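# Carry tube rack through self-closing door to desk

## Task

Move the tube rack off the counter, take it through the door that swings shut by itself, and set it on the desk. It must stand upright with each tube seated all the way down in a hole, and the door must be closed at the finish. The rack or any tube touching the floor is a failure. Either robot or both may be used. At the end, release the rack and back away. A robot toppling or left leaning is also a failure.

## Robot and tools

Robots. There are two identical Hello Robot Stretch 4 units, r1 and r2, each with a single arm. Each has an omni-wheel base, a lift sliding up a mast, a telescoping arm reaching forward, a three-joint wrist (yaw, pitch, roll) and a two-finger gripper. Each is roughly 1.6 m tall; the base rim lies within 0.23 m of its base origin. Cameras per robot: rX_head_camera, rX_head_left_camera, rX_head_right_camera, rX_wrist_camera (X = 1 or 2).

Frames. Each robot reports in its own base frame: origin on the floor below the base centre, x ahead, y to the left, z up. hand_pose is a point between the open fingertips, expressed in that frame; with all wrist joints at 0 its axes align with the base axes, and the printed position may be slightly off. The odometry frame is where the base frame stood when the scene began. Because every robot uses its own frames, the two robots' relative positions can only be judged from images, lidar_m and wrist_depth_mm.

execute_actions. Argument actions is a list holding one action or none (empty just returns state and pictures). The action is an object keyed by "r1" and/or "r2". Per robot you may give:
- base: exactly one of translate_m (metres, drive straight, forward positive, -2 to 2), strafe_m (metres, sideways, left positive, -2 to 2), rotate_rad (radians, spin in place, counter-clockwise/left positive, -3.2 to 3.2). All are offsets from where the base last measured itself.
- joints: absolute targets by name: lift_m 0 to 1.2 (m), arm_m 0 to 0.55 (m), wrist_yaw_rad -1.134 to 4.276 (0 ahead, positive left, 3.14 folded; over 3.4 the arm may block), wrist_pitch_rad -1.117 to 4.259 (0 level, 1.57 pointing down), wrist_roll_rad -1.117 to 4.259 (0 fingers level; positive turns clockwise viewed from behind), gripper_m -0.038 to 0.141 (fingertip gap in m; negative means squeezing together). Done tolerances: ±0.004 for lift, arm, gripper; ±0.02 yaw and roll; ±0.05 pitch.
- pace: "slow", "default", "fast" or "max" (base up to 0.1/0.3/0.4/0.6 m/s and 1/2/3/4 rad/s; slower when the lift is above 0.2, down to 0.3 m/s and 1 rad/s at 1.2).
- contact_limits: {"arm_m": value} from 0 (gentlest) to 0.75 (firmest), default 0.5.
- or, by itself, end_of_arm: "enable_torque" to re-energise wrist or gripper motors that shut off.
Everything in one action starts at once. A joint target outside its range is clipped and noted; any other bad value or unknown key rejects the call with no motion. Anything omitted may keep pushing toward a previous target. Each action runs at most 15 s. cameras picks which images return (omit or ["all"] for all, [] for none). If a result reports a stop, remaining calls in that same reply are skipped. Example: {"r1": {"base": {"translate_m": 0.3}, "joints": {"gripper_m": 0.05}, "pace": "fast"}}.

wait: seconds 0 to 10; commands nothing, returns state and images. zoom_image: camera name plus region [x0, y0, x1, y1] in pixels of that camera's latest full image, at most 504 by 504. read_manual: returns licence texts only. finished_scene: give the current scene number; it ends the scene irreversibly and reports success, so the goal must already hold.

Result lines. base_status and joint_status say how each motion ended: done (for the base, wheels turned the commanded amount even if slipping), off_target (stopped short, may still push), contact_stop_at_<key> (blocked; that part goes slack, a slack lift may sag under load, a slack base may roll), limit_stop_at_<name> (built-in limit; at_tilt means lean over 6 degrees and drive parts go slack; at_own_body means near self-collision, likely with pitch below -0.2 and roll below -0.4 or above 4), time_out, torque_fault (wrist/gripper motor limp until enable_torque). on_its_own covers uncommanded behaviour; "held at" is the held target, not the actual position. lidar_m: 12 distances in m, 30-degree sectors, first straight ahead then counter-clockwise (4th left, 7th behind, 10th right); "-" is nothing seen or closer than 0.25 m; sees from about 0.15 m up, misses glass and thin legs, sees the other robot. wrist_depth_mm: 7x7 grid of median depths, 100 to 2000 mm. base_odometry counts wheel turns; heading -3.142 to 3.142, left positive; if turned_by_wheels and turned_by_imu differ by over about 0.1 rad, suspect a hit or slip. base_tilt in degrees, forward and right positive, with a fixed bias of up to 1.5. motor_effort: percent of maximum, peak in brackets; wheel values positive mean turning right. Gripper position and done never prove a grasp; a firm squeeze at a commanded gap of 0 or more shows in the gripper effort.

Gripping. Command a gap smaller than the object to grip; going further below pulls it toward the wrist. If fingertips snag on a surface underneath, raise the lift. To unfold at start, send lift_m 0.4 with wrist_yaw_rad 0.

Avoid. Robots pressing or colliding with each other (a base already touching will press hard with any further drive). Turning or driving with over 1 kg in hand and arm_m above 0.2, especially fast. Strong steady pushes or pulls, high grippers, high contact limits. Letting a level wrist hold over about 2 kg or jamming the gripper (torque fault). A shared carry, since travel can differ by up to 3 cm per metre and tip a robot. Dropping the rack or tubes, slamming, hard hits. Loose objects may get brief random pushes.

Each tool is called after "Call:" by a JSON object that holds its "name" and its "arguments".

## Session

Call:
{"name": "execute_actions", "arguments": {"actions": []}}

Scene clock: 0.00 s.
r1.base_odometry: x=+0.000 y=+0.000 heading=+0.000 (m, m, rad; r1's odometry frame)
r1.turned_by_wheels: +0.000 (rad since the last result)
r1.turned_by_imu: +0.000 (rad since the last result)
r1.base_tilt: forward=-0.2 right=+0.6 (deg)
r1.lidar_m: 1.32 1.43 1.85 1.54 1.54 1.40 1.22 1.22 1.45 2.42 2.43 2.86
r1.base_status: not commanded
r1.joint_positions: lift_m=+0.155 arm_m=+0.000 wrist_yaw_rad=+3.055 wrist_pitch_rad=+0.001 wrist_roll_rad=-0.013 gripper_m=+0.057
r1.joint_status: not commanded
r1.motor_effort: lift_m=+21 arm_m=+0 wrist_yaw_rad=+4 wrist_pitch_rad=-10 wrist_roll_rad=+0 gripper_m=-5 wheel_0=+0 wheel_1=+0 wheel_2=+0 (%)
r1.hand_pose: x=-0.1085 y=+0.1121 z=+0.3326 quat_wxyz=(+0.043, -0.001, -0.007, +0.999) (m; r1's base frame)
r1.wrist_depth_mm: - 142 1336 1397 1499 1576 1537 / - 140 1281 1366 1537 1661 1537 / 110 144 246 1430 1537 1618 1537 / 143 163 1308 1397 1464 1661 1661 / 1205 1255 1308 1464 1464 1618 1499 / 1160 1160 200 1118 200 1060 1025 / 809 788 842 - 809 732 768
r2.base_odometry: x=+0.000 y=+0.000 heading=+0.000 (m, m, rad; r2's odometry frame)
r2.turned_by_wheels: +0.000 (rad since the last result)
r2.turned_by_imu: +0.000 (rad since the last result)
r2.base_tilt: forward=-0.2 right=+0.3 (deg)
r2.lidar_m: 2.18 1.14 1.16 1.42 1.67 1.69 2.20 1.32 2.82 2.56 2.28 2.33
r2.base_status: not commanded
r2.joint_positions: lift_m=+0.227 arm_m=-0.002 wrist_yaw_rad=+3.047 wrist_pitch_rad=+0.010 wrist_roll_rad=+0.006 gripper_m=+0.057
r2.joint_status: not commanded
r2.motor_effort: lift_m=+17 arm_m=-1 wrist_yaw_rad=-1 wrist_pitch_rad=-7 wrist_roll_rad=-1 gripper_m=-2 wheel_0=+0 wheel_1=+0 wheel_2=+1 (%)
r2.hand_pose: x=-0.1095 y=+0.1143 z=+0.4027 quat_wxyz=(+0.047, -0.005, +0.003, +0.999) (m; r2's base frame)
r2.wrist_depth_mm: 136 139 - - - 1618 1430 / 110 139 - - - 1661 1430 / 115 140 - - - 1618 1430 / 137 170 - - - 1618 1430 / - - - - - 1618 1430 / 1281 1499 195 1464 198 1430 1366 / 1025 946 991 110 991 917 976
pictures: r1_head_camera, r1_head_left_camera, r1_head_right_camera, r1_wrist_camera, r2_head_camera, r2_head_left_camera, r2_head_right_camera, r2_wrist_camera
Images, in order (width x height): r1_head_camera 420x560, r1_head_left_camera 420x672, r1_head_right_camera 420x672, r1_wrist_camera 616x392, r2_head_camera 420x560, r2_head_left_camera 420x672, r2_head_right_camera 420x672, r2_wrist_camera 616x392.

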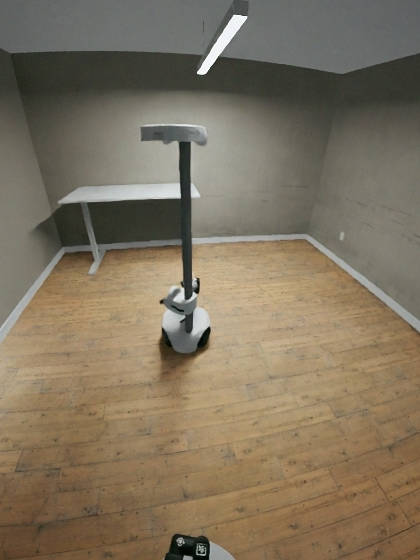

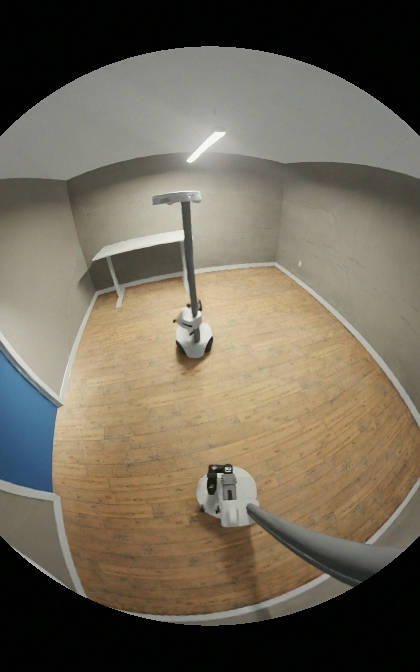

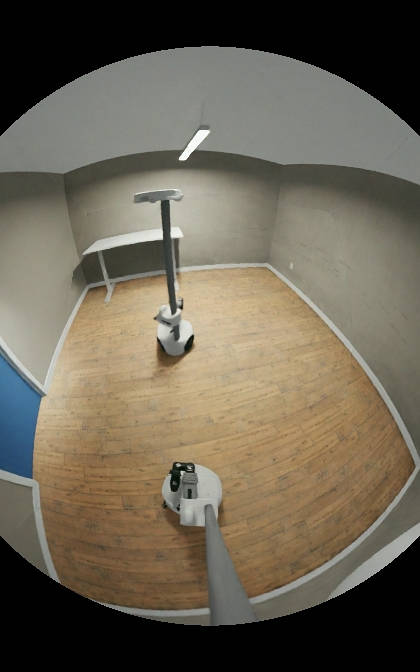

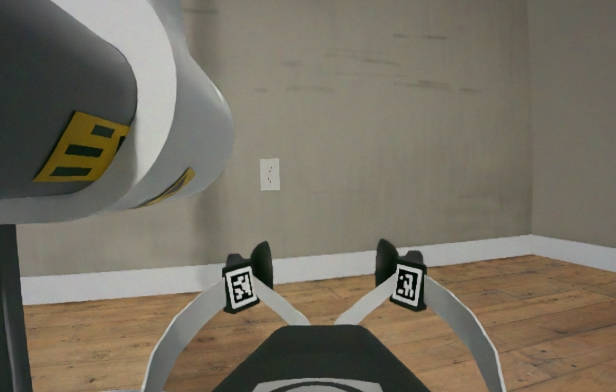

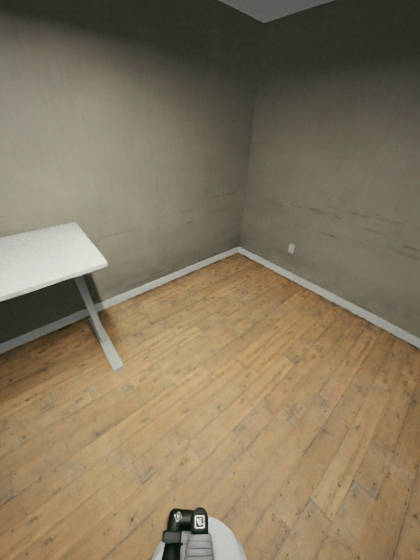

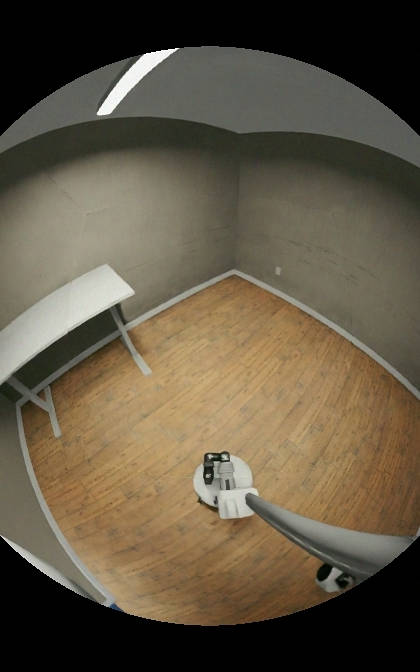

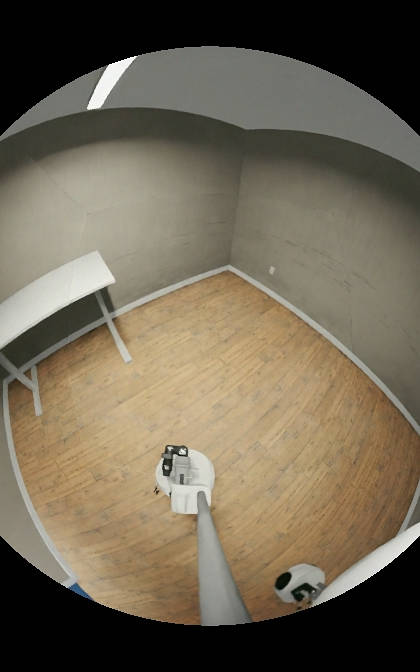

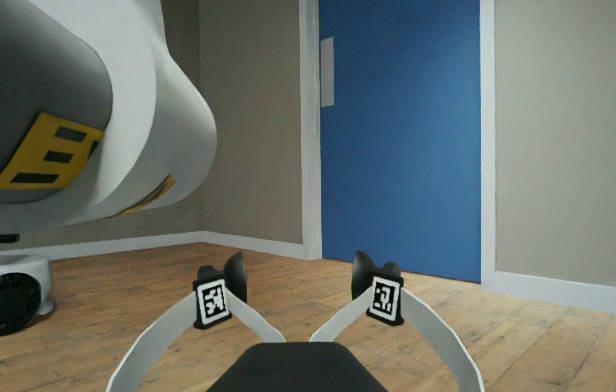

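Call:
{"name": "execute_actions", "arguments": {"actions": [{"r1":{"base":{"rotate_rad":1.45}}}], "cameras": ["r1_head_camera","r1_head_left_camera"]}}

Scene clock: 3.30 s.
r1.base_odometry: x=+0.000 y=+0.000 heading=+1.449 (m, m, rad; r1's odometry frame)
r1.turned_by_wheels: +1.449 (rad since the last result)
r1.turned_by_imu: +1.435 (rad since the last result)
r1.base_tilt: forward=-0.1 right=+0.6 (deg)
r1.lidar_m: 1.64 1.53 1.51 1.22 1.21 1.35 2.12 2.45 2.70 1.32 1.33 1.92
r1.base_status: done
r1.joint_positions: lift_m=+0.155 arm_m=+0.000 wrist_yaw_rad=+3.055 wrist_pitch_rad=+0.001 wrist_roll_rad=-0.013 gripper_m=+0.057
r1.joint_status: not commanded
r1.motor_effort: lift_m=+22(21) arm_m=+0(0) wrist_yaw_rad=+5(4) wrist_pitch_rad=-8(8) wrist_roll_rad=-1(0) gripper_m=-5(5) wheel_0=-2(6) wheel_1=-3(11) wheel_2=-2(11) (%)
r1.hand_pose: x=-0.1085 y=+0.1121 z=+0.3326 quat_wxyz=(+0.043, -0.001, -0.007, +0.999) (m; r1's base frame)
r1.wrist_depth_mm: - 143 - - 1921 1430 1160 / - 140 - - 1983 1430 1138 / 111 144 247 - 1921 1397 1160 / 143 163 - - 1983 1430 1182 / - - - 1921 1756 1430 1182 / 1138 1138 200 1098 200 1042 1025 / 798 778 842 - 809 741 759
r2.base_odometry: x=+0.000 y=+0.000 heading=+0.000 (m, m, rad; r2's odometry frame)
r2.turned_by_wheels: +0.000 (rad since the last result)
r2.turned_by_imu: +0.001 (rad since the last result)
r2.base_tilt: forward=-0.2 right=+0.3 (deg)
r2.lidar_m: 2.17 1.13 1.13 1.44 1.67 1.68 2.18 1.34 2.81 2.57 2.31 2.34
r2.base_status: not commanded
r2.joint_positions: lift_m=+0.227 arm_m=-0.002 wrist_yaw_rad=+3.047 wrist_pitch_rad=+0.010 wrist_roll_rad=+0.006 gripper_m=+0.057
r2.joint_status: not commanded
r2.motor_effort: lift_m=+17(17) arm_m=-1(1) wrist_yaw_rad=-2(1) wrist_pitch_rad=-7(8) wrist_roll_rad=+0(1) gripper_m=-5(5) wheel_0=+0(0) wheel_1=-1(1) wheel_2=+0(0) (%)
r2.hand_pose: x=-0.1095 y=+0.1143 z=+0.4027 quat_wxyz=(+0.047, -0.005, +0.003, +0.999) (m; r2's base frame)
r2.wrist_depth_mm: 136 139 - - - 1618 1430 / 109 139 - - - 1618 1430 / 115 140 - - - 1576 1430 / 137 171 - - - 1661 1397 / - - - - 1983 1618 1464 / 1255 1537 195 1464 198 1430 1397 / 1008 960 1025 110 991 904 976
pictures: r1_head_camera, r1_head_left_camera
Images, in order (width x height): r1_head_camera 420x560, r1_head_left_camera 420x672.

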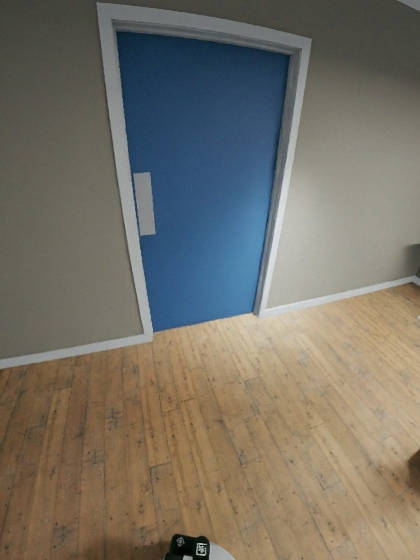

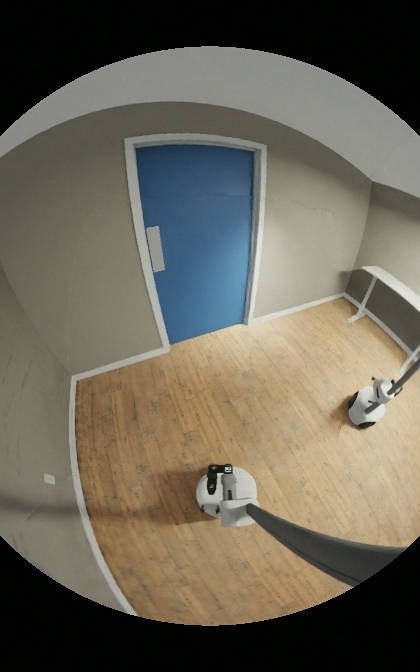

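Call:
{"name": "execute_actions", "arguments": {"actions": [{"r1":{"base":{"rotate_rad":0.26}}}], "cameras": []}}

Call:
{"name": "execute_actions", "arguments": {"actions": [{"r1":{"base":{"translate_m":1.15}}}], "cameras": []}}

Call:
{"name": "execute_actions", "arguments": {"actions": [{"r1":{"base":{"strafe_m":-0.2}}}], "cameras": ["r1_head_camera","r1_head_left_camera"]}}

Scene clock: 9.93 s.
r1.base_odometry: x=+0.000 y=+0.000 heading=+1.709 (m, m, rad; r1's odometry frame)
r1.turned_by_wheels: +0.260 (rad since the last result)
r1.turned_by_imu: +0.256 (rad since the last result)
r1.base_tilt: forward=-0.1 right=+0.7 (deg)
r1.lidar_m: 1.53 1.56 1.29 1.20 1.23 1.60 2.45 2.50 3.20 1.33 2.47 1.76
r1.base_status: done
r1.joint_positions: lift_m=+0.155 arm_m=+0.000 wrist_yaw_rad=+3.055 wrist_pitch_rad=+0.001 wrist_roll_rad=-0.013 gripper_m=+0.057
r1.joint_status: not commanded
r1.motor_effort: lift_m=+21(21) arm_m=+0(0) wrist_yaw_rad=+5(4) wrist_pitch_rad=-9(9) wrist_roll_rad=+1(1) gripper_m=-3(3) wheel_0=-1(7) wheel_1=-1(6) wheel_2=+0(7) (%)
r1.hand_pose: x=-0.1085 y=+0.1121 z=+0.3326 quat_wxyz=(+0.043, -0.001, -0.007, +0.999) (m; r1's base frame)
r1.wrist_depth_mm: - 142 - - - 1808 1336 / - 140 - - - 1863 1366 / 111 144 248 - - 1808 1397 / 143 163 - - - 1863 1397 / - - - - 1708 1708 1397 / 1138 1160 200 1118 201 1060 1025 / 798 778 842 - 820 741 768
r2.base_odometry: x=+0.000 y=+0.000 heading=+0.000 (m, m, rad; r2's odometry frame)
r2.turned_by_wheels: +0.000 (rad since the last result)
r2.turned_by_imu: +0.002 (rad since the last result)
r2.base_tilt: forward=-0.2 right=+0.3 (deg)
r2.lidar_m: 2.18 1.14 1.13 1.42 1.66 1.69 2.18 1.35 2.80 2.57 2.29 2.30
r2.base_status: not commanded
r2.joint_positions: lift_m=+0.227 arm_m=-0.002 wrist_yaw_rad=+3.047 wrist_pitch_rad=+0.010 wrist_roll_rad=+0.006 gripper_m=+0.057
r2.joint_status: not commanded
r2.motor_effort: lift_m=+17(17) arm_m=-1(1) wrist_yaw_rad=-1(0) wrist_pitch_rad=-7(8) wrist_roll_rad=+0(1) gripper_m=+0(3) wheel_0=+0(0) wheel_1=-1(1) wheel_2=+1(1) (%)
r2.hand_pose: x=-0.1095 y=+0.1143 z=+0.4027 quat_wxyz=(+0.047, -0.005, +0.003, +0.999) (m; r2's base frame)
r2.wrist_depth_mm: 136 139 - - - 1618 1397 / 110 139 - - - 1661 1397 / 115 140 - - - 1618 1464 / 137 170 - - - 1618 1430 / - - - - 1921 1618 1430 / 1255 1499 194 1464 198 1430 1430 / 1025 960 1008 110 1008 931 960
pictures: none
No camera images: the call's "cameras" was empty. Leave "cameras" out to get every camera's image.

Scene clock: 15.27 s.
r1.base_odometry: x=-0.159 y=+1.139 heading=+1.710 (m, m, rad; r1's odometry frame)
r1.turned_by_wheels: +0.000 (rad since the last result)
r1.turned_by_imu: -0.006 (rad since the last result)
r1.base_tilt: forward=-0.2 right=+0.6 (deg)
r1.lidar_m: 0.47 0.40 0.53 1.17 1.35 1.72 3.62 3.64 1.70 2.62 0.78 0.52
r1.base_status: done
r1.joint_positions: lift_m=+0.155 arm_m=+0.000 wrist_yaw_rad=+3.055 wrist_pitch_rad=+0.001 wrist_roll_rad=-0.013 gripper_m=+0.057
r1.joint_status: not commanded
r1.motor_effort: lift_m=+22(22) arm_m=+0(0) wrist_yaw_rad=+5(4) wrist_pitch_rad=-7(9) wrist_roll_rad=-1(1) gripper_m=-3(3) wheel_0=+2(6) wheel_1=+3(8) wheel_2=-1(7) (%)
r1.hand_pose: x=-0.1085 y=+0.1121 z=+0.3326 quat_wxyz=(+0.043, -0.001, -0.007, +0.999) (m; r1's base frame)
r1.wrist_depth_mm: - 142 - - - - 1537 / - 140 - - - - 1464 / 111 144 245 - - - 1537 / 144 163 - - - - 1499 / - - - 1983 1661 1863 1499 / 1138 1160 200 1118 200 1078 1042 / 809 788 854 - 809 741 750
r2.base_odometry: x=+0.000 y=+0.000 heading=+0.000 (m, m, rad; r2's odometry frame)
r2.turned_by_wheels: +0.000 (rad since the last result)
r2.turned_by_imu: +0.002 (rad since the last result)
r2.base_tilt: forward=-0.2 right=+0.4 (deg)
r2.lidar_m: 2.16 1.13 1.15 1.45 1.67 1.68 1.69 2.79 2.81 2.57 2.28 2.31
r2.base_status: not commanded
r2.joint_positions: lift_m=+0.227 arm_m=-0.002 wrist_yaw_rad=+3.047 wrist_pitch_rad=+0.010 wrist_roll_rad=+0.006 gripper_m=+0.057
r2.joint_status: not commanded
r2.motor_effort: lift_m=+17(17) arm_m=-1(1) wrist_yaw_rad=-1(3) wrist_pitch_rad=-7(7) wrist_roll_rad=+0(1) gripper_m=-3(4) wheel_0=+0(0) wheel_1=-1(1) wheel_2=+1(1) (%)
r2.hand_pose: x=-0.1095 y=+0.1143 z=+0.4027 quat_wxyz=(+0.047, -0.005, +0.003, +0.999) (m; r2's base frame)
r2.wrist_depth_mm: 136 139 - - - 1661 1430 / 110 140 - - - 1618 1430 / 115 140 1863 - - 1618 1464 / 137 170 - - - 1661 1430 / - - - - 1983 1576 1430 / 1464 1499 195 1464 198 1464 1366 / 1025 946 1025 110 991 946 976
pictures: none
No camera images: the call's "cameras" was empty. Leave "cameras" out to get every camera's image.

Scene clock: 17.20 s.
r1.base_odometry: x=+0.039 y=+1.167 heading=+1.709 (m, m, rad; r1's odometry frame)
r1.turned_by_wheels: +0.000 (rad since the last result)
r1.turned_by_imu: -0.001 (rad since the last result)
r1.base_tilt: forward=-0.2 right=+0.6 (deg)
r1.lidar_m: 0.49 0.50 0.56 1.23 1.56 1.95 3.60 1.67 1.53 2.40 0.81 0.56
r1.base_status: done
r1.joint_positions: lift_m=+0.155 arm_m=+0.000 wrist_yaw_rad=+3.055 wrist_pitch_rad=+0.001 wrist_roll_rad=-0.013 gripper_m=+0.057
r1.joint_status: not commanded
r1.motor_effort: lift_m=+22(22) arm_m=+0(0) wrist_yaw_rad=+5(4) wrist_pitch_rad=-7(8) wrist_roll_rad=+0(0) gripper_m=-3(3) wheel_0=-1(8) wheel_1=-1(9) wheel_2=-1(1) (%)
r1.hand_pose: x=-0.1085 y=+0.1121 z=+0.3326 quat_wxyz=(+0.043, -0.001, -0.007, +0.999) (m; r1's base frame)
r1.wrist_depth_mm: - 142 - - - - 1708 / - 140 - - - - 1756 / 110 144 247 - - - 1708 / 143 163 - - - - 1756 / - - - 1983 1661 1808 1618 / 1138 1160 200 1118 200 1060 1025 / 798 778 842 - 809 741 768
r2.base_odometry: x=+0.000 y=+0.000 heading=+0.000 (m, m, rad; r2's odometry frame)
r2.turned_by_wheels: +0.000 (rad since the last result)
r2.turned_by_imu: +0.001 (rad since the last result)
r2.base_tilt: forward=-0.3 right=+0.3 (deg)
r2.lidar_m: 2.17 1.13 1.15 1.44 1.65 1.68 1.52 2.79 2.82 2.55 2.30 2.32
r2.base_status: not commanded
r2.joint_positions: lift_m=+0.227 arm_m=-0.002 wrist_yaw_rad=+3.047 wrist_pitch_rad=+0.010 wrist_roll_rad=+0.006 gripper_m=+0.057
r2.joint_status: not commanded
r2.motor_effort: lift_m=+17(17) arm_m=-1(1) wrist_yaw_rad=+0(2) wrist_pitch_rad=-7(7) wrist_roll_rad=+0(0) gripper_m=-3(2) wheel_0=+0(0) wheel_1=+0(0) wheel_2=+1(1) (%)
r2.hand_pose: x=-0.1095 y=+0.1143 z=+0.4027 quat_wxyz=(+0.047, -0.005, +0.003, +0.999) (m; r2's base frame)
r2.wrist_depth_mm: 136 139 - - - 1618 1366 / 109 140 - - - 1618 1430 / 115 140 - - - 1576 1430 / 137 170 - - - 1576 1430 / - - - 1708 1983 1661 1430 / 1464 1464 195 1499 198 1397 1397 / 1008 960 1008 110 991 931 960
pictures: r1_head_camera, r1_head_left_camera
Images, in order (width x height): r1_head_camera 420x560, r1_head_left_camera 420x672.

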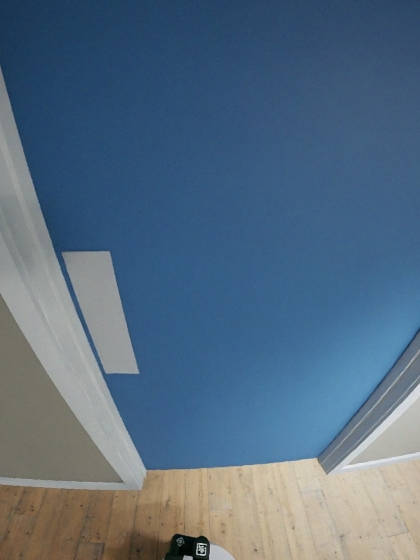

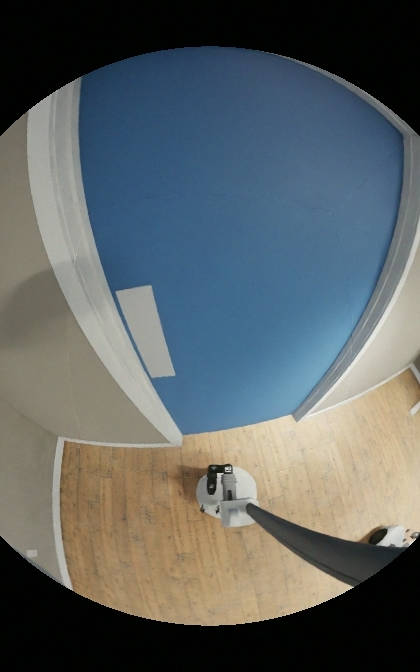

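Call:
{"name": "execute_actions", "arguments": {"actions": [{"r1":{"base":{"rotate_rad":1.64}}}], "cameras": []}}

Call:
{"name": "execute_actions", "arguments": {"actions": [{"r1":{"base":{"strafe_m":-0.65},"pace":"slow"}}], "cameras": ["r1_head_left_camera","r1_head_right_camera"]}}

Scene clock: 20.77 s.
r1.base_odometry: x=+0.039 y=+1.167 heading=-2.934 (m, m, rad; r1's odometry frame)
r1.turned_by_wheels: +1.639 (rad since the last result)
r1.turned_by_imu: +1.623 (rad since the last result)
r1.base_tilt: forward=-0.1 right=+0.7 (deg)
r1.lidar_m: 1.48 1.58 2.10 3.54 1.56 1.53 2.22 0.77 0.52 0.49 0.50 0.59
r1.base_status: done
r1.joint_positions: lift_m=+0.155 arm_m=+0.000 wrist_yaw_rad=+3.055 wrist_pitch_rad=+0.001 wrist_roll_rad=-0.013 gripper_m=+0.057
r1.joint_status: not commanded
r1.motor_effort: lift_m=+22(21) arm_m=+0(0) wrist_yaw_rad=+4(3) wrist_pitch_rad=-9(7) wrist_roll_rad=+0(0) gripper_m=-2(3) wheel_0=-3(8) wheel_1=-1(7) wheel_2=-2(10) (%)
r1.hand_pose: x=-0.1085 y=+0.1121 z=+0.3326 quat_wxyz=(+0.043, -0.001, -0.007, +0.999) (m; r1's base frame)
r1.wrist_depth_mm: - 142 - - - - - / - 140 - - - - - / 110 144 247 - - - 1576 / 144 163 - - - - - / 904 1397 - 1983 1708 1808 1366 / 866 1160 200 1118 200 1060 1042 / 798 778 831 - 820 741 768
r2.base_odometry: x=+0.000 y=+0.000 heading=+0.000 (m, m, rad; r2's odometry frame)
r2.turned_by_wheels: +0.000 (rad since the last result)
r2.turned_by_imu: +0.001 (rad since the last result)
r2.base_tilt: forward=-0.1 right=+0.4 (deg)
r2.lidar_m: 2.15 1.14 1.15 1.43 1.67 1.69 1.54 2.79 2.82 2.55 2.30 2.32
r2.base_status: not commanded
r2.joint_positions: lift_m=+0.227 arm_m=-0.002 wrist_yaw_rad=+3.047 wrist_pitch_rad=+0.010 wrist_roll_rad=+0.006 gripper_m=+0.057
r2.joint_status: not commanded
r2.motor_effort: lift_m=+17(17) arm_m=-1(1) wrist_yaw_rad=-1(0) wrist_pitch_rad=-7(8) wrist_roll_rad=-1(1) gripper_m=-5(4) wheel_0=+0(0) wheel_1=+0(0) wheel_2=+0(1) (%)
r2.hand_pose: x=-0.1095 y=+0.1143 z=+0.4027 quat_wxyz=(+0.047, -0.005, +0.003, +0.999) (m; r2's base frame)
r2.wrist_depth_mm: 137 139 - - - 1576 1464 / 109 139 - - - 1618 1430 / 115 140 - - - 1618 1397 / 137 170 - - - 1661 1464 / - - - 1661 1863 1661 1430 / 1499 1499 194 1464 198 1430 1397 / 1025 946 991 110 1008 917 976
pictures: none
No camera images: the call's "cameras" was empty. Leave "cameras" out to get every camera's image.

Scene clock: 28.40 s.
r1.base_odometry: x=-0.095 y=+1.802 heading=-2.935 (m, m, rad; r1's odometry frame)
r1.turned_by_wheels: +0.000 (rad since the last result)
r1.turned_by_imu: -0.005 (rad since the last result)
r1.base_tilt: forward=-0.1 right=+0.7 (deg)
r1.lidar_m: 0.32 0.29 2.14 4.19 2.01 2.62 0.32 0.25 - 0.25 0.25 1.67
r1.base_status: done
r1.joint_positions: lift_m=+0.155 arm_m=+0.000 wrist_yaw_rad=+3.055 wrist_pitch_rad=+0.001 wrist_roll_rad=-0.013 gripper_m=+0.057
r1.joint_status: not commanded
r1.motor_effort: lift_m=+22(21) arm_m=+0(0) wrist_yaw_rad=+3(3) wrist_pitch_rad=-7(7) wrist_roll_rad=-1(1) gripper_m=-3(2) wheel_0=+10(20) wheel_1=-18(24) wheel_2=+3(1) (%)
r1.hand_pose: x=-0.1085 y=+0.1121 z=+0.3326 quat_wxyz=(+0.043, -0.001, -0.007, +0.999) (m; r1's base frame)
r1.wrist_depth_mm: - 143 603 809 - - - / - 140 603 809 - - - / 110 144 246 831 - - - / 143 163 591 820 - - - / 351 439 564 842 1708 1863 1756 / 345 430 200 820 200 1025 1042 / 343 404 559 - 809 750 768
r2.base_odometry: x=+0.000 y=+0.000 heading=+0.000 (m, m, rad; r2's odometry frame)
r2.turned_by_wheels: +0.000 (rad since the last result)
r2.turned_by_imu: +0.003 (rad since the last result)
r2.base_tilt: forward=-0.3 right=+0.4 (deg)
r2.lidar_m: 2.17 1.13 1.16 1.43 1.67 1.68 2.10 2.80 2.81 2.57 2.30 2.31
r2.base_status: not commanded
r2.joint_positions: lift_m=+0.227 arm_m=-0.002 wrist_yaw_rad=+3.047 wrist_pitch_rad=+0.010 wrist_roll_rad=+0.006 gripper_m=+0.057
r2.joint_status: not commanded
r2.motor_effort: lift_m=+17(17) arm_m=-1(1) wrist_yaw_rad=-2(3) wrist_pitch_rad=-7(8) wrist_roll_rad=-1(1) gripper_m=-5(7) wheel_0=+0(0) wheel_1=+0(0) wheel_2=+1(1) (%)
r2.hand_pose: x=-0.1095 y=+0.1143 z=+0.4027 quat_wxyz=(+0.047, -0.005, +0.003, +0.999) (m; r2's base frame)
r2.wrist_depth_mm: 137 139 - - - 1576 1430 / 109 139 - - - 1576 1464 / 115 140 - - - 1661 1397 / 137 170 - - - 1661 1430 / - - - - - 1661 1430 / 1537 1499 195 1464 197 1430 1366 / 1025 946 1008 110 976 946 976
pictures: r1_head_left_camera, r1_head_right_camera
Images, in order (width x height): r1_head_left_camera 420x672, r1_head_right_camera 420x672.

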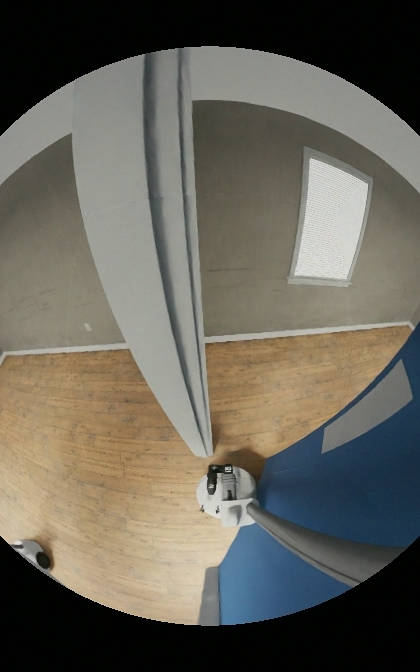

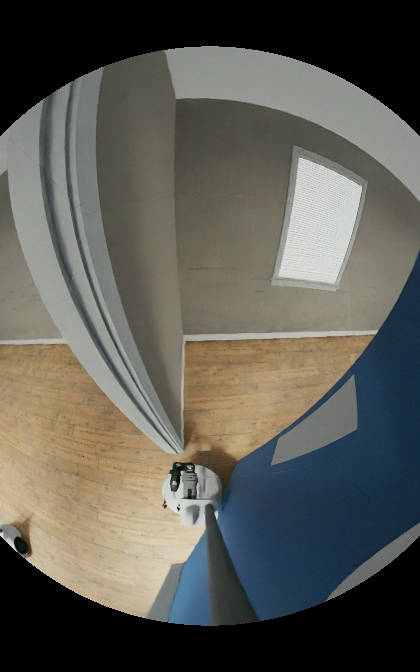

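Call:
{"name": "execute_actions", "arguments": {"actions": [{"r1":{"base":{"rotate_rad":-0.55},"pace":"slow"}}], "cameras": []}}

Call:
{"name": "execute_actions", "arguments": {"actions": [{"r1":{"base":{"strafe_m":-0.35},"pace":"slow"}}], "cameras": ["r1_head_left_camera","r1_head_right_camera"]}}

Scene clock: 31.63 s.
r1.base_odometry: x=-0.095 y=+1.801 heading=+2.801 (m, m, rad; r1's odometry frame)
r1.turned_by_wheels: -0.548 (rad since the last result)
r1.turned_by_imu: -0.544 (rad since the last result)
r1.base_tilt: forward=-0.2 right=+0.7 (deg)
r1.lidar_m: 1.66 0.37 0.29 2.10 4.19 2.03 - 0.33 0.25 - 0.25 0.25
r1.base_status: done
r1.joint_positions: lift_m=+0.155 arm_m=+0.000 wrist_yaw_rad=+3.055 wrist_pitch_rad=+0.001 wrist_roll_rad=-0.013 gripper_m=+0.057
r1.joint_status: not commanded
r1.motor_effort: lift_m=+22(22) arm_m=+0(0) wrist_yaw_rad=+5(4) wrist_pitch_rad=-8(10) wrist_roll_rad=+0(1) gripper_m=-2(2) wheel_0=+18(19) wheel_1=-4(14) wheel_2=+13(24) (%)
r1.hand_pose: x=-0.1085 y=+0.1121 z=+0.3326 quat_wxyz=(+0.043, -0.001, -0.007, +0.999) (m; r1's base frame)
r1.wrist_depth_mm: - 142 - - - - - / - 140 - - - - - / 110 144 247 - - - - / 144 163 - - - - - / 569 788 - 1983 1618 1808 1708 / 559 788 200 1118 200 1078 1042 / 539 750 854 - 798 741 759
r2.base_odometry: x=+0.000 y=+0.000 heading=+0.000 (m, m, rad; r2's odometry frame)
r2.turned_by_wheels: +0.000 (rad since the last result)
r2.turned_by_imu: +0.001 (rad since the last result)
r2.base_tilt: forward=-0.2 right=+0.3 (deg)
r2.lidar_m: 2.16 1.14 1.16 1.42 1.67 1.68 2.07 2.78 2.81 2.57 2.30 2.32
r2.base_status: not commanded
r2.joint_positions: lift_m=+0.227 arm_m=-0.002 wrist_yaw_rad=+3.047 wrist_pitch_rad=+0.010 wrist_roll_rad=+0.006 gripper_m=+0.057
r2.joint_status: not commanded
r2.motor_effort: lift_m=+17(17) arm_m=-1(0) wrist_yaw_rad=-3(0) wrist_pitch_rad=-7(8) wrist_roll_rad=+0(1) gripper_m=-5(2) wheel_0=+0(0) wheel_1=-1(0) wheel_2=+1(1) (%)
r2.hand_pose: x=-0.1095 y=+0.1143 z=+0.4027 quat_wxyz=(+0.047, -0.005, +0.003, +0.999) (m; r2's base frame)
r2.wrist_depth_mm: 136 139 - - - 1618 1397 / 109 140 - - - 1661 1430 / 114 140 - - - 1661 1397 / 137 170 - - - 1661 1430 / - - - - - 1661 1397 / 1499 1499 195 1464 198 1430 1397 / 991 946 1008 110 991 917 976
pictures: none
No camera images: the call's "cameras" was empty. Leave "cameras" out to get every camera's image.

Scene clock: 36.27 s.
r1.base_odometry: x=+0.022 y=+2.131 heading=+2.801 (m, m, rad; r1's odometry frame)
r1.turned_by_wheels: +0.001 (rad since the last result)
r1.turned_by_imu: -0.003 (rad since the last result)
r1.base_tilt: forward=-0.1 right=+0.6 (deg)
r1.lidar_m: 1.85 1.74 0.60 0.65 4.47 2.17 0.31 0.25 - 0.25 0.25 2.71
r1.base_status: done
r1.joint_positions: lift_m=+0.155 arm_m=+0.000 wrist_yaw_rad=+3.055 wrist_pitch_rad=+0.001 wrist_roll_rad=-0.013 gripper_m=+0.057
r1.joint_status: not commanded
r1.motor_effort: lift_m=+22(22) arm_m=+0(0) wrist_yaw_rad=+4(4) wrist_pitch_rad=-7(9) wrist_roll_rad=+0(0) gripper_m=-4(3) wheel_0=+9(23) wheel_1=-14(23) wheel_2=+14(15) (%)
r1.hand_pose: x=-0.1085 y=+0.1121 z=+0.3326 quat_wxyz=(+0.043, -0.001, -0.007, +0.999) (m; r1's base frame)
r1.wrist_depth_mm: - 142 585 - - - - / - 140 585 - - - - / 110 144 247 - - - - / 144 163 585 - - - - / 347 427 549 1464 1708 1808 1708 / 345 424 200 798 200 1060 1008 / 340 399 549 - 831 741 788
r2.base_odometry: x=+0.000 y=+0.000 heading=+0.000 (m, m, rad; r2's odometry frame)
r2.turned_by_wheels: +0.000 (rad since the last result)
r2.turned_by_imu: +0.002 (rad since the last result)
r2.base_tilt: forward=-0.1 right=+0.4 (deg)
r2.lidar_m: 2.17 1.14 1.15 1.43 1.67 1.68 2.28 2.80 2.81 2.58 2.30 2.32
r2.base_status: not commanded
r2.joint_positions: lift_m=+0.227 arm_m=-0.002 wrist_yaw_rad=+3.047 wrist_pitch_rad=+0.010 wrist_roll_rad=+0.006 gripper_m=+0.057
r2.joint_status: not commanded
r2.motor_effort: lift_m=+17(17) arm_m=-1(1) wrist_yaw_rad=-3(0) wrist_pitch_rad=-7(7) wrist_roll_rad=-1(1) gripper_m=-4(5) wheel_0=+0(0) wheel_1=+0(0) wheel_2=+1(1) (%)
r2.hand_pose: x=-0.1095 y=+0.1143 z=+0.4027 quat_wxyz=(+0.047, -0.005, +0.003, +0.999) (m; r2's base frame)
r2.wrist_depth_mm: 136 139 - - - 1618 1397 / 110 139 - - - 1618 1397 / 115 140 - - - 1661 1430 / 137 170 - - - 1618 1430 / - - - - - 1661 1430 / 1499 1499 195 1430 197 1397 1397 / 1025 960 1025 110 1008 917 976
pictures: r1_head_left_camera, r1_head_right_camera
Images, in order (width x height): r1_head_left_camera 420x672, r1_head_right_camera 420x672.

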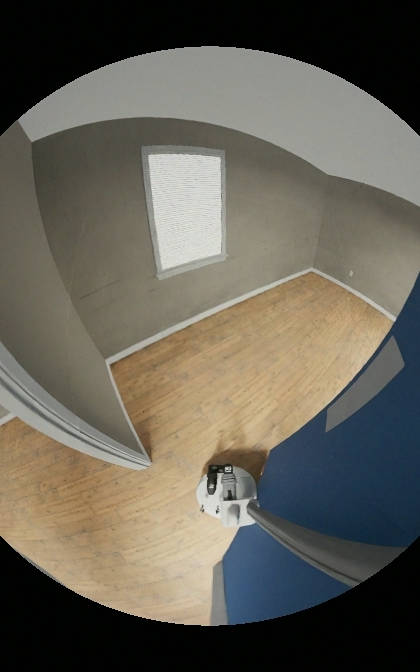

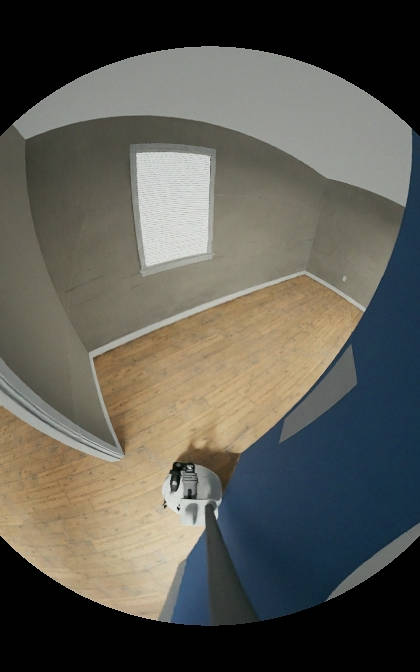

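Call:
{"name": "execute_actions", "arguments": {"actions": [{"r1":{"base":{"rotate_rad":-0.45},"pace":"slow"}}], "cameras": []}}

Call:
{"name": "execute_actions", "arguments": {"actions": [{"r1":{"base":{"translate_m":0.25},"pace":"slow"}}], "cameras": []}}

Call:
{"name": "execute_actions", "arguments": {"actions": [{"r1":{"base":{"strafe_m":-0.35},"pace":"slow"}}], "cameras": ["r1_head_left_camera","r1_head_right_camera"]}}

Scene clock: 39.17 s.
r1.base_odometry: x=+0.021 y=+2.131 heading=+2.353 (m, m, rad; r1's odometry frame)
r1.turned_by_wheels: -0.448 (rad since the last result)
r1.turned_by_imu: -0.445 (rad since the last result)
r1.base_tilt: forward=-0.2 right=+0.6 (deg)
r1.lidar_m: 2.46 1.80 1.36 0.60 2.66 4.47 2.20 0.27 0.25 - 0.25 0.27
r1.base_status: done
r1.joint_positions: lift_m=+0.155 arm_m=+0.000 wrist_yaw_rad=+3.055 wrist_pitch_rad=+0.001 wrist_roll_rad=-0.013 gripper_m=+0.057
r1.joint_status: not commanded
r1.motor_effort: lift_m=+22(22) arm_m=+0(0) wrist_yaw_rad=+3(4) wrist_pitch_rad=-8(8) wrist_roll_rad=+0(0) gripper_m=-3(3) wheel_0=+15(18) wheel_1=-3(12) wheel_2=+13(22) (%)
r1.hand_pose: x=-0.1085 y=+0.1121 z=+0.3326 quat_wxyz=(+0.043, -0.001, -0.007, +0.999) (m; r1's base frame)
r1.wrist_depth_mm: - 142 - - - - - / - 141 - - - - - / 110 144 246 - - - - / 143 163 - - - - - / 477 723 - 1921 1661 1921 1756 / 466 723 200 1138 201 1060 1025 / 459 621 842 - 798 732 768
r2.base_odometry: x=+0.000 y=+0.000 heading=+0.000 (m, m, rad; r2's odometry frame)
r2.turned_by_wheels: +0.000 (rad since the last result)
r2.turned_by_imu: +0.001 (rad since the last result)
r2.base_tilt: forward=-0.3 right=+0.4 (deg)
r2.lidar_m: 2.15 1.13 1.15 1.46 1.68 1.68 2.25 2.78 2.80 2.59 2.30 2.33
r2.base_status: not commanded
r2.joint_positions: lift_m=+0.227 arm_m=-0.002 wrist_yaw_rad=+3.047 wrist_pitch_rad=+0.010 wrist_roll_rad=+0.006 gripper_m=+0.057
r2.joint_status: not commanded
r2.motor_effort: lift_m=+17(17) arm_m=+0(1) wrist_yaw_rad=-1(0) wrist_pitch_rad=-8(8) wrist_roll_rad=-1(0) gripper_m=-4(5) wheel_0=+0(0) wheel_1=+0(0) wheel_2=+0(1) (%)
r2.hand_pose: x=-0.1095 y=+0.1143 z=+0.4027 quat_wxyz=(+0.047, -0.005, +0.003, +0.999) (m; r2's base frame)
r2.wrist_depth_mm: 136 139 - - - 1661 1430 / 109 139 - - - 1618 1430 / 114 140 - - - 1576 1397 / 137 170 - - - 1618 1430 / - - - - - 1661 1464 / 1464 1499 195 1499 197 1430 1366 / 1025 917 991 110 976 904 976
pictures: none
No camera images: the call's "cameras" was empty. Leave "cameras" out to get every camera's image.

Scene clock: 42.97 s.
r1.base_odometry: x=-0.155 y=+2.307 heading=+2.354 (m, m, rad; r1's odometry frame)
r1.turned_by_wheels: +0.000 (rad since the last result)
r1.turned_by_imu: -0.001 (rad since the last result)
r1.base_tilt: forward=-0.2 right=+0.6 (deg)
r1.lidar_m: 2.31 1.65 1.63 0.79 0.66 4.69 0.79 0.28 0.25 - 0.25 0.27
r1.base_status: done
r1.joint_positions: lift_m=+0.155 arm_m=+0.000 wrist_yaw_rad=+3.055 wrist_pitch_rad=+0.001 wrist_roll_rad=-0.013 gripper_m=+0.057
r1.joint_status: not commanded
r1.motor_effort: lift_m=+22(22) arm_m=+0(0) wrist_yaw_rad=+4(3) wrist_pitch_rad=-8(8) wrist_roll_rad=-1(1) gripper_m=-3(3) wheel_0=+11(18) wheel_1=-3(4) wheel_2=-6(13) (%)
r1.hand_pose: x=-0.1085 y=+0.1121 z=+0.3326 quat_wxyz=(+0.043, -0.001, -0.007, +0.999) (m; r1's base frame)
r1.wrist_depth_mm: - 142 - - - - - / - 140 - - - - - / 110 144 246 - - - - / 143 163 - - - - - / 469 732 1808 1983 1661 1756 1756 / 466 707 199 1118 200 1042 1025 / 459 621 831 - 809 741 778
r2.base_odometry: x=+0.000 y=+0.000 heading=+0.000 (m, m, rad; r2's odometry frame)
r2.turned_by_wheels: +0.000 (rad since the last result)
r2.turned_by_imu: +0.001 (rad since the last result)
r2.base_tilt: forward=-0.3 right=+0.3 (deg)
r2.lidar_m: 2.16 1.13 1.16 1.43 1.68 1.69 2.23 2.80 2.83 2.56 2.31 2.32
r2.base_status: not commanded
r2.joint_positions: lift_m=+0.227 arm_m=-0.002 wrist_yaw_rad=+3.047 wrist_pitch_rad=+0.010 wrist_roll_rad=+0.006 gripper_m=+0.057
r2.joint_status: not commanded
r2.motor_effort: lift_m=+17(17) arm_m=+0(0) wrist_yaw_rad=-1(1) wrist_pitch_rad=-7(7) wrist_roll_rad=+0(0) gripper_m=-4(2) wheel_0=+0(0) wheel_1=+0(0) wheel_2=+1(1) (%)
r2.hand_pose: x=-0.1095 y=+0.1143 z=+0.4027 quat_wxyz=(+0.047, -0.005, +0.003, +0.999) (m; r2's base frame)
r2.wrist_depth_mm: 136 139 - - - 1618 1430 / 109 139 - - - 1661 1366 / 115 140 - - - 1618 1464 / 137 171 - - - 1618 1430 / - - - - - 1618 1430 / 1499 1464 194 1464 198 1397 1397 / 1025 960 991 110 991 917 976
pictures: none
No camera images: the call's "cameras" was empty. Leave "cameras" out to get every camera's image.

Scene clock: 47.60 s.
r1.base_odometry: x=+0.093 y=+2.554 heading=+2.353 (m, m, rad; r1's odometry frame)
r1.turned_by_wheels: +0.000 (rad since the last result)
r1.turned_by_imu: -0.003 (rad since the last result)
r1.base_tilt: forward=-0.2 right=+0.7 (deg)
r1.lidar_m: 2.71 1.96 1.90 1.04 1.00 2.54 0.32 0.25 - 0.25 0.26 3.84
r1.base_status: done
r1.joint_positions: lift_m=+0.155 arm_m=+0.000 wrist_yaw_rad=+3.055 wrist_pitch_rad=+0.001 wrist_roll_rad=-0.013 gripper_m=+0.057
r1.joint_status: not commanded
r1.motor_effort: lift_m=+22(22) arm_m=+0(0) wrist_yaw_rad=+6(2) wrist_pitch_rad=-7(8) wrist_roll_rad=+1(1) gripper_m=-3(2) wheel_0=+7(17) wheel_1=-9(18) wheel_2=+0(5) (%)
r1.hand_pose: x=-0.1085 y=+0.1121 z=+0.3326 quat_wxyz=(+0.043, -0.001, -0.007, +0.999) (m; r1's base frame)
r1.wrist_depth_mm: - 142 603 - - - - / - 140 591 - - - - / 110 144 246 1025 - - - / 143 163 603 1025 - - - / 349 433 569 1008 1661 1808 1708 / 349 430 200 866 200 1060 1025 / 345 407 569 - 809 750 778
r2.base_odometry: x=+0.000 y=+0.000 heading=+0.000 (m, m, rad; r2's odometry frame)
r2.turned_by_wheels: +0.000 (rad since the last result)
r2.turned_by_imu: +0.002 (rad since the last result)
r2.base_tilt: forward=-0.3 right=+0.3 (deg)
r2.lidar_m: 2.17 1.13 1.15 1.43 1.65 1.68 2.25 2.79 2.80 2.57 2.31 2.32
r2.base_status: not commanded
r2.joint_positions: lift_m=+0.227 arm_m=-0.002 wrist_yaw_rad=+3.047 wrist_pitch_rad=+0.010 wrist_roll_rad=+0.006 gripper_m=+0.057
r2.joint_status: not commanded
r2.motor_effort: lift_m=+17(17) arm_m=-1(1) wrist_yaw_rad=-2(2) wrist_pitch_rad=-7(8) wrist_roll_rad=+0(1) gripper_m=-4(5) wheel_0=+0(0) wheel_1=-1(1) wheel_2=+0(1) (%)
r2.hand_pose: x=-0.1095 y=+0.1143 z=+0.4027 quat_wxyz=(+0.047, -0.005, +0.003, +0.999) (m; r2's base frame)
r2.wrist_depth_mm: 136 139 - - - 1576 1397 / 110 140 - - - 1618 1464 / 114 140 - - - 1661 1464 / 137 171 - - - 1618 1430 / - - - - - 1661 1397 / 1499 1499 195 1464 198 1430 1397 / 991 946 1008 110 976 917 960
pictures: r1_head_left_camera, r1_head_right_camera
Images, in order (width x height): r1_head_left_camera 420x672, r1_head_right_camera 420x672.

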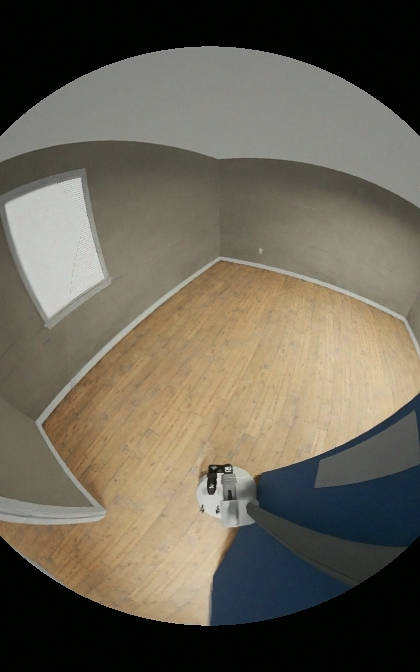

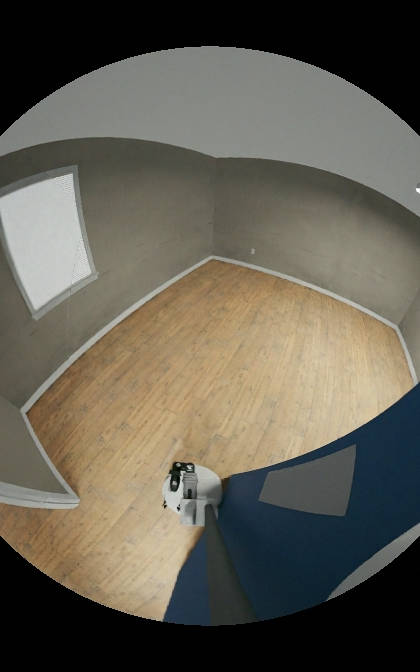

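Call:
{"name": "execute_actions", "arguments": {"actions": [], "cameras": ["r1_head_camera","r2_head_camera","r1_head_left_camera","r2_head_left_camera"]}}

Scene clock: 55.50 s.
r1.base_odometry: x=+0.093 y=+2.554 heading=+2.353 (m, m, rad; r1's odometry frame)
r1.turned_by_wheels: +0.000 (rad since the last result)
r1.turned_by_imu: -0.001 (rad since the last result)
r1.base_tilt: forward=-0.1 right=+0.6 (deg)
r1.lidar_m: 2.73 1.95 1.89 1.03 0.98 2.53 0.32 0.25 - 0.25 0.25 3.84
r1.base_status: done
r1.joint_positions: lift_m=+0.155 arm_m=+0.000 wrist_yaw_rad=+3.055 wrist_pitch_rad=+0.001 wrist_roll_rad=-0.013 gripper_m=+0.057
r1.joint_status: not commanded
r1.motor_effort: lift_m=+22(22) arm_m=+0(0) wrist_yaw_rad=+4(2) wrist_pitch_rad=-7(8) wrist_roll_rad=+0(1) gripper_m=-3(2) wheel_0=+7(17) wheel_1=-9(18) wheel_2=+0(5) (%)
r1.hand_pose: x=-0.1085 y=+0.1121 z=+0.3326 quat_wxyz=(+0.043, -0.001, -0.007, +0.999) (m; r1's base frame)
r1.wrist_depth_mm: - 142 603 - - - - / - 140 591 - - - - / 110 144 247 1025 - - - / 143 163 603 1042 - - - / 349 433 564 1025 1708 1863 1708 / 349 436 199 866 201 1060 1042 / 343 404 559 - 809 741 768
r2.base_odometry: x=+0.000 y=+0.000 heading=+0.000 (m, m, rad; r2's odometry frame)
r2.turned_by_wheels: +0.000 (rad since the last result)
r2.turned_by_imu: +0.001 (rad since the last result)
r2.base_tilt: forward=-0.3 right=+0.4 (deg)
r2.lidar_m: 2.16 1.12 1.16 1.44 1.67 1.67 2.27 2.79 2.82 2.57 2.30 2.32
r2.base_status: not commanded
r2.joint_positions: lift_m=+0.227 arm_m=-0.002 wrist_yaw_rad=+3.047 wrist_pitch_rad=+0.010 wrist_roll_rad=+0.006 gripper_m=+0.057
r2.joint_status: not commanded
r2.motor_effort: lift_m=+17(17) arm_m=-1(1) wrist_yaw_rad=+0(2) wrist_pitch_rad=-7(8) wrist_roll_rad=+0(1) gripper_m=-3(5) wheel_0=+0(0) wheel_1=+0(1) wheel_2=+1(1) (%)
r2.hand_pose: x=-0.1095 y=+0.1143 z=+0.4027 quat_wxyz=(+0.047, -0.005, +0.003, +0.999) (m; r2's base frame)
r2.wrist_depth_mm: 136 139 - - - 1618 1430 / 109 140 - - - 1618 1430 / 115 141 - - - 1661 1430 / 137 170 - - - 1618 1430 / - - - - - 1618 1464 / 1499 1464 193 1430 197 1430 1366 / 1025 946 991 110 991 917 991
pictures: r1_head_camera, r1_head_left_camera, r2_head_camera, r2_head_left_camera
Images, in order (width x height): r1_head_camera 420x560, r1_head_left_camera 420x672, r2_head_camera 420x560, r2_head_left_camera 420x672.

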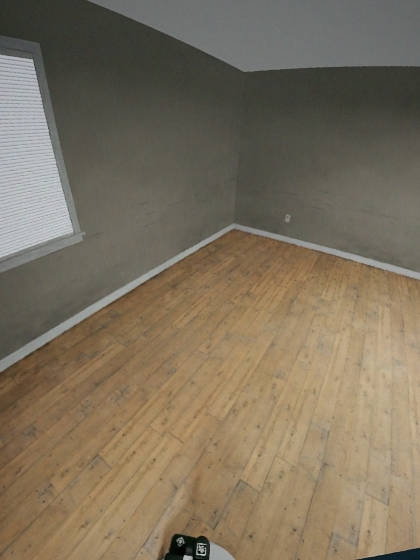

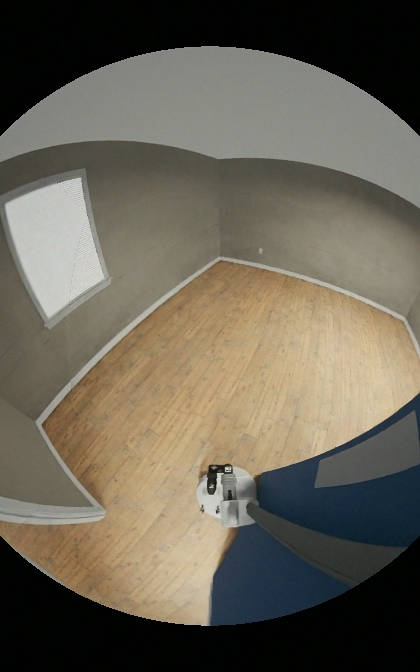

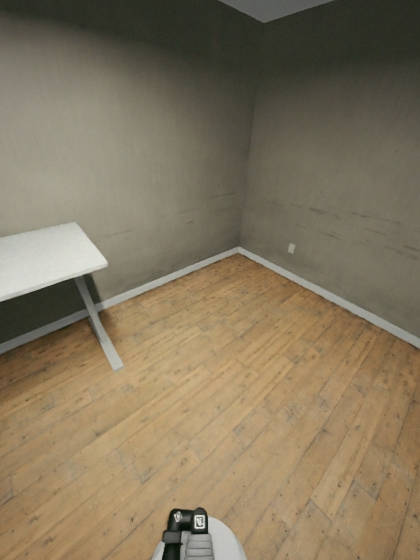

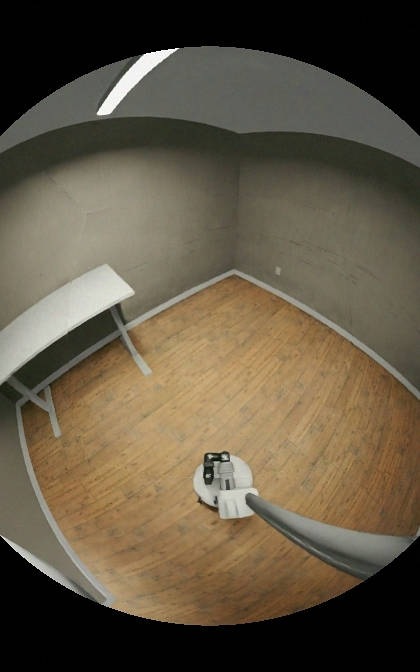

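Call:
{"name": "execute_actions", "arguments": {"actions": [{"r1":{"base":{"rotate_rad":-0.55},"pace":"slow"},"r2":{"base":{"rotate_rad":1.57}}}], "cameras": ["r1_head_right_camera","r1_head_left_camera","r2_head_left_camera"]}}

Scene clock: 58.80 s.
r1.base_odometry: x=+0.093 y=+2.554 heading=+1.805 (m, m, rad; r1's odometry frame)
r1.turned_by_wheels: -0.549 (rad since the last result)
r1.turned_by_imu: -0.545 (rad since the last result)
r1.base_tilt: forward=-0.2 right=+0.6 (deg)
r1.lidar_m: 3.83 2.79 1.99 1.88 1.08 0.99 - 0.35 0.25 - 0.25 0.25
r1.base_status: done
r1.joint_positions: lift_m=+0.155 arm_m=+0.000 wrist_yaw_rad=+3.055 wrist_pitch_rad=+0.001 wrist_roll_rad=-0.013 gripper_m=+0.057
r1.joint_status: not commanded
r1.motor_effort: lift_m=+22(21) arm_m=+0(0) wrist_yaw_rad=+4(4) wrist_pitch_rad=-8(10) wrist_roll_rad=+0(0) gripper_m=-4(3) wheel_0=+9(11) wheel_1=-2(5) wheel_2=+9(14) (%)
r1.hand_pose: x=-0.1085 y=+0.1121 z=+0.3326 quat_wxyz=(+0.043, -0.001, -0.007, +0.999) (m; r1's base frame)
r1.wrist_depth_mm: - 142 - - - - 891 / - 140 - - - - 904 / 110 144 247 - - - 931 / 144 163 - - - - 917 / 574 1708 - 1983 1661 1618 931 / 559 960 199 1098 202 960 931 / 544 741 842 - 809 741 759
r2.base_odometry: x=+0.000 y=+0.000 heading=+1.570 (m, m, rad; r2's odometry frame)
r2.turned_by_wheels: +1.570 (rad since the last result)
r2.turned_by_imu: +1.609 (rad since the last result)
r2.base_tilt: forward=-0.1 right=+0.3 (deg)
r2.lidar_m: 1.41 1.66 1.68 2.26 2.77 2.80 2.57 2.31 2.36 2.15 1.15 1.15
r2.base_status: done
r2.joint_positions: lift_m=+0.227 arm_m=-0.002 wrist_yaw_rad=+3.047 wrist_pitch_rad=+0.010 wrist_roll_rad=+0.006 gripper_m=+0.057
r2.joint_status: not commanded
r2.motor_effort: lift_m=+17(17) arm_m=-1(1) wrist_yaw_rad=-1(1) wrist_pitch_rad=-7(7) wrist_roll_rad=+0(1) gripper_m=-4(3) wheel_0=-2(7) wheel_1=-3(9) wheel_2=+0(9) (%)
r2.hand_pose: x=-0.1095 y=+0.1143 z=+0.4027 quat_wxyz=(+0.047, -0.005, +0.003, +0.999) (m; r2's base frame)
r2.wrist_depth_mm: 136 139 - - - - - / 109 139 - - - - - / 115 140 - - - - - / 137 170 - - - - - / - - - - - - - / 1499 1464 194 1464 197 1430 1397 / 1025 946 1008 110 991 917 976
pictures: r1_head_left_camera, r1_head_right_camera, r2_head_left_camera
Images, in order (width x height): r1_head_left_camera 420x672, r1_head_right_camera 420x672, r2_head_left_camera 420x672.

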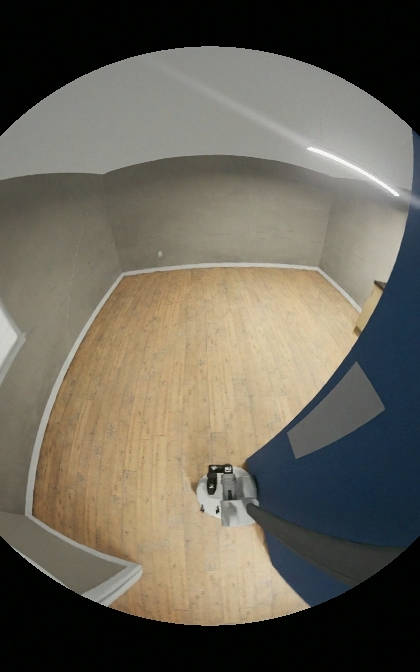

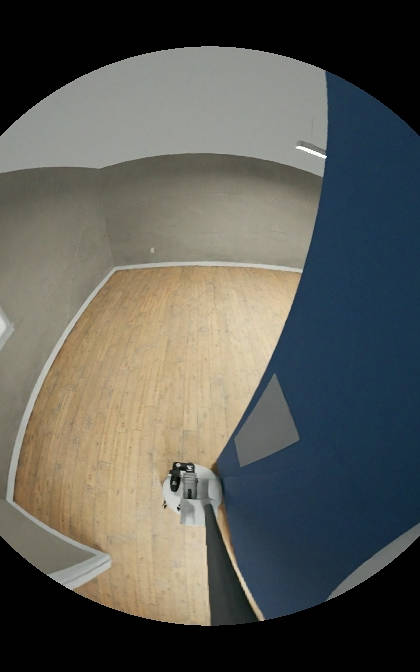

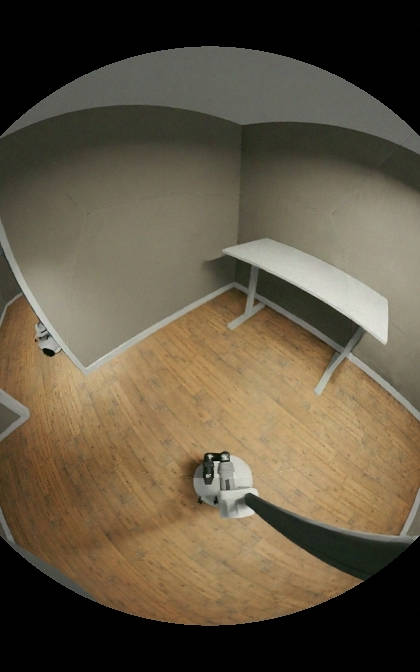

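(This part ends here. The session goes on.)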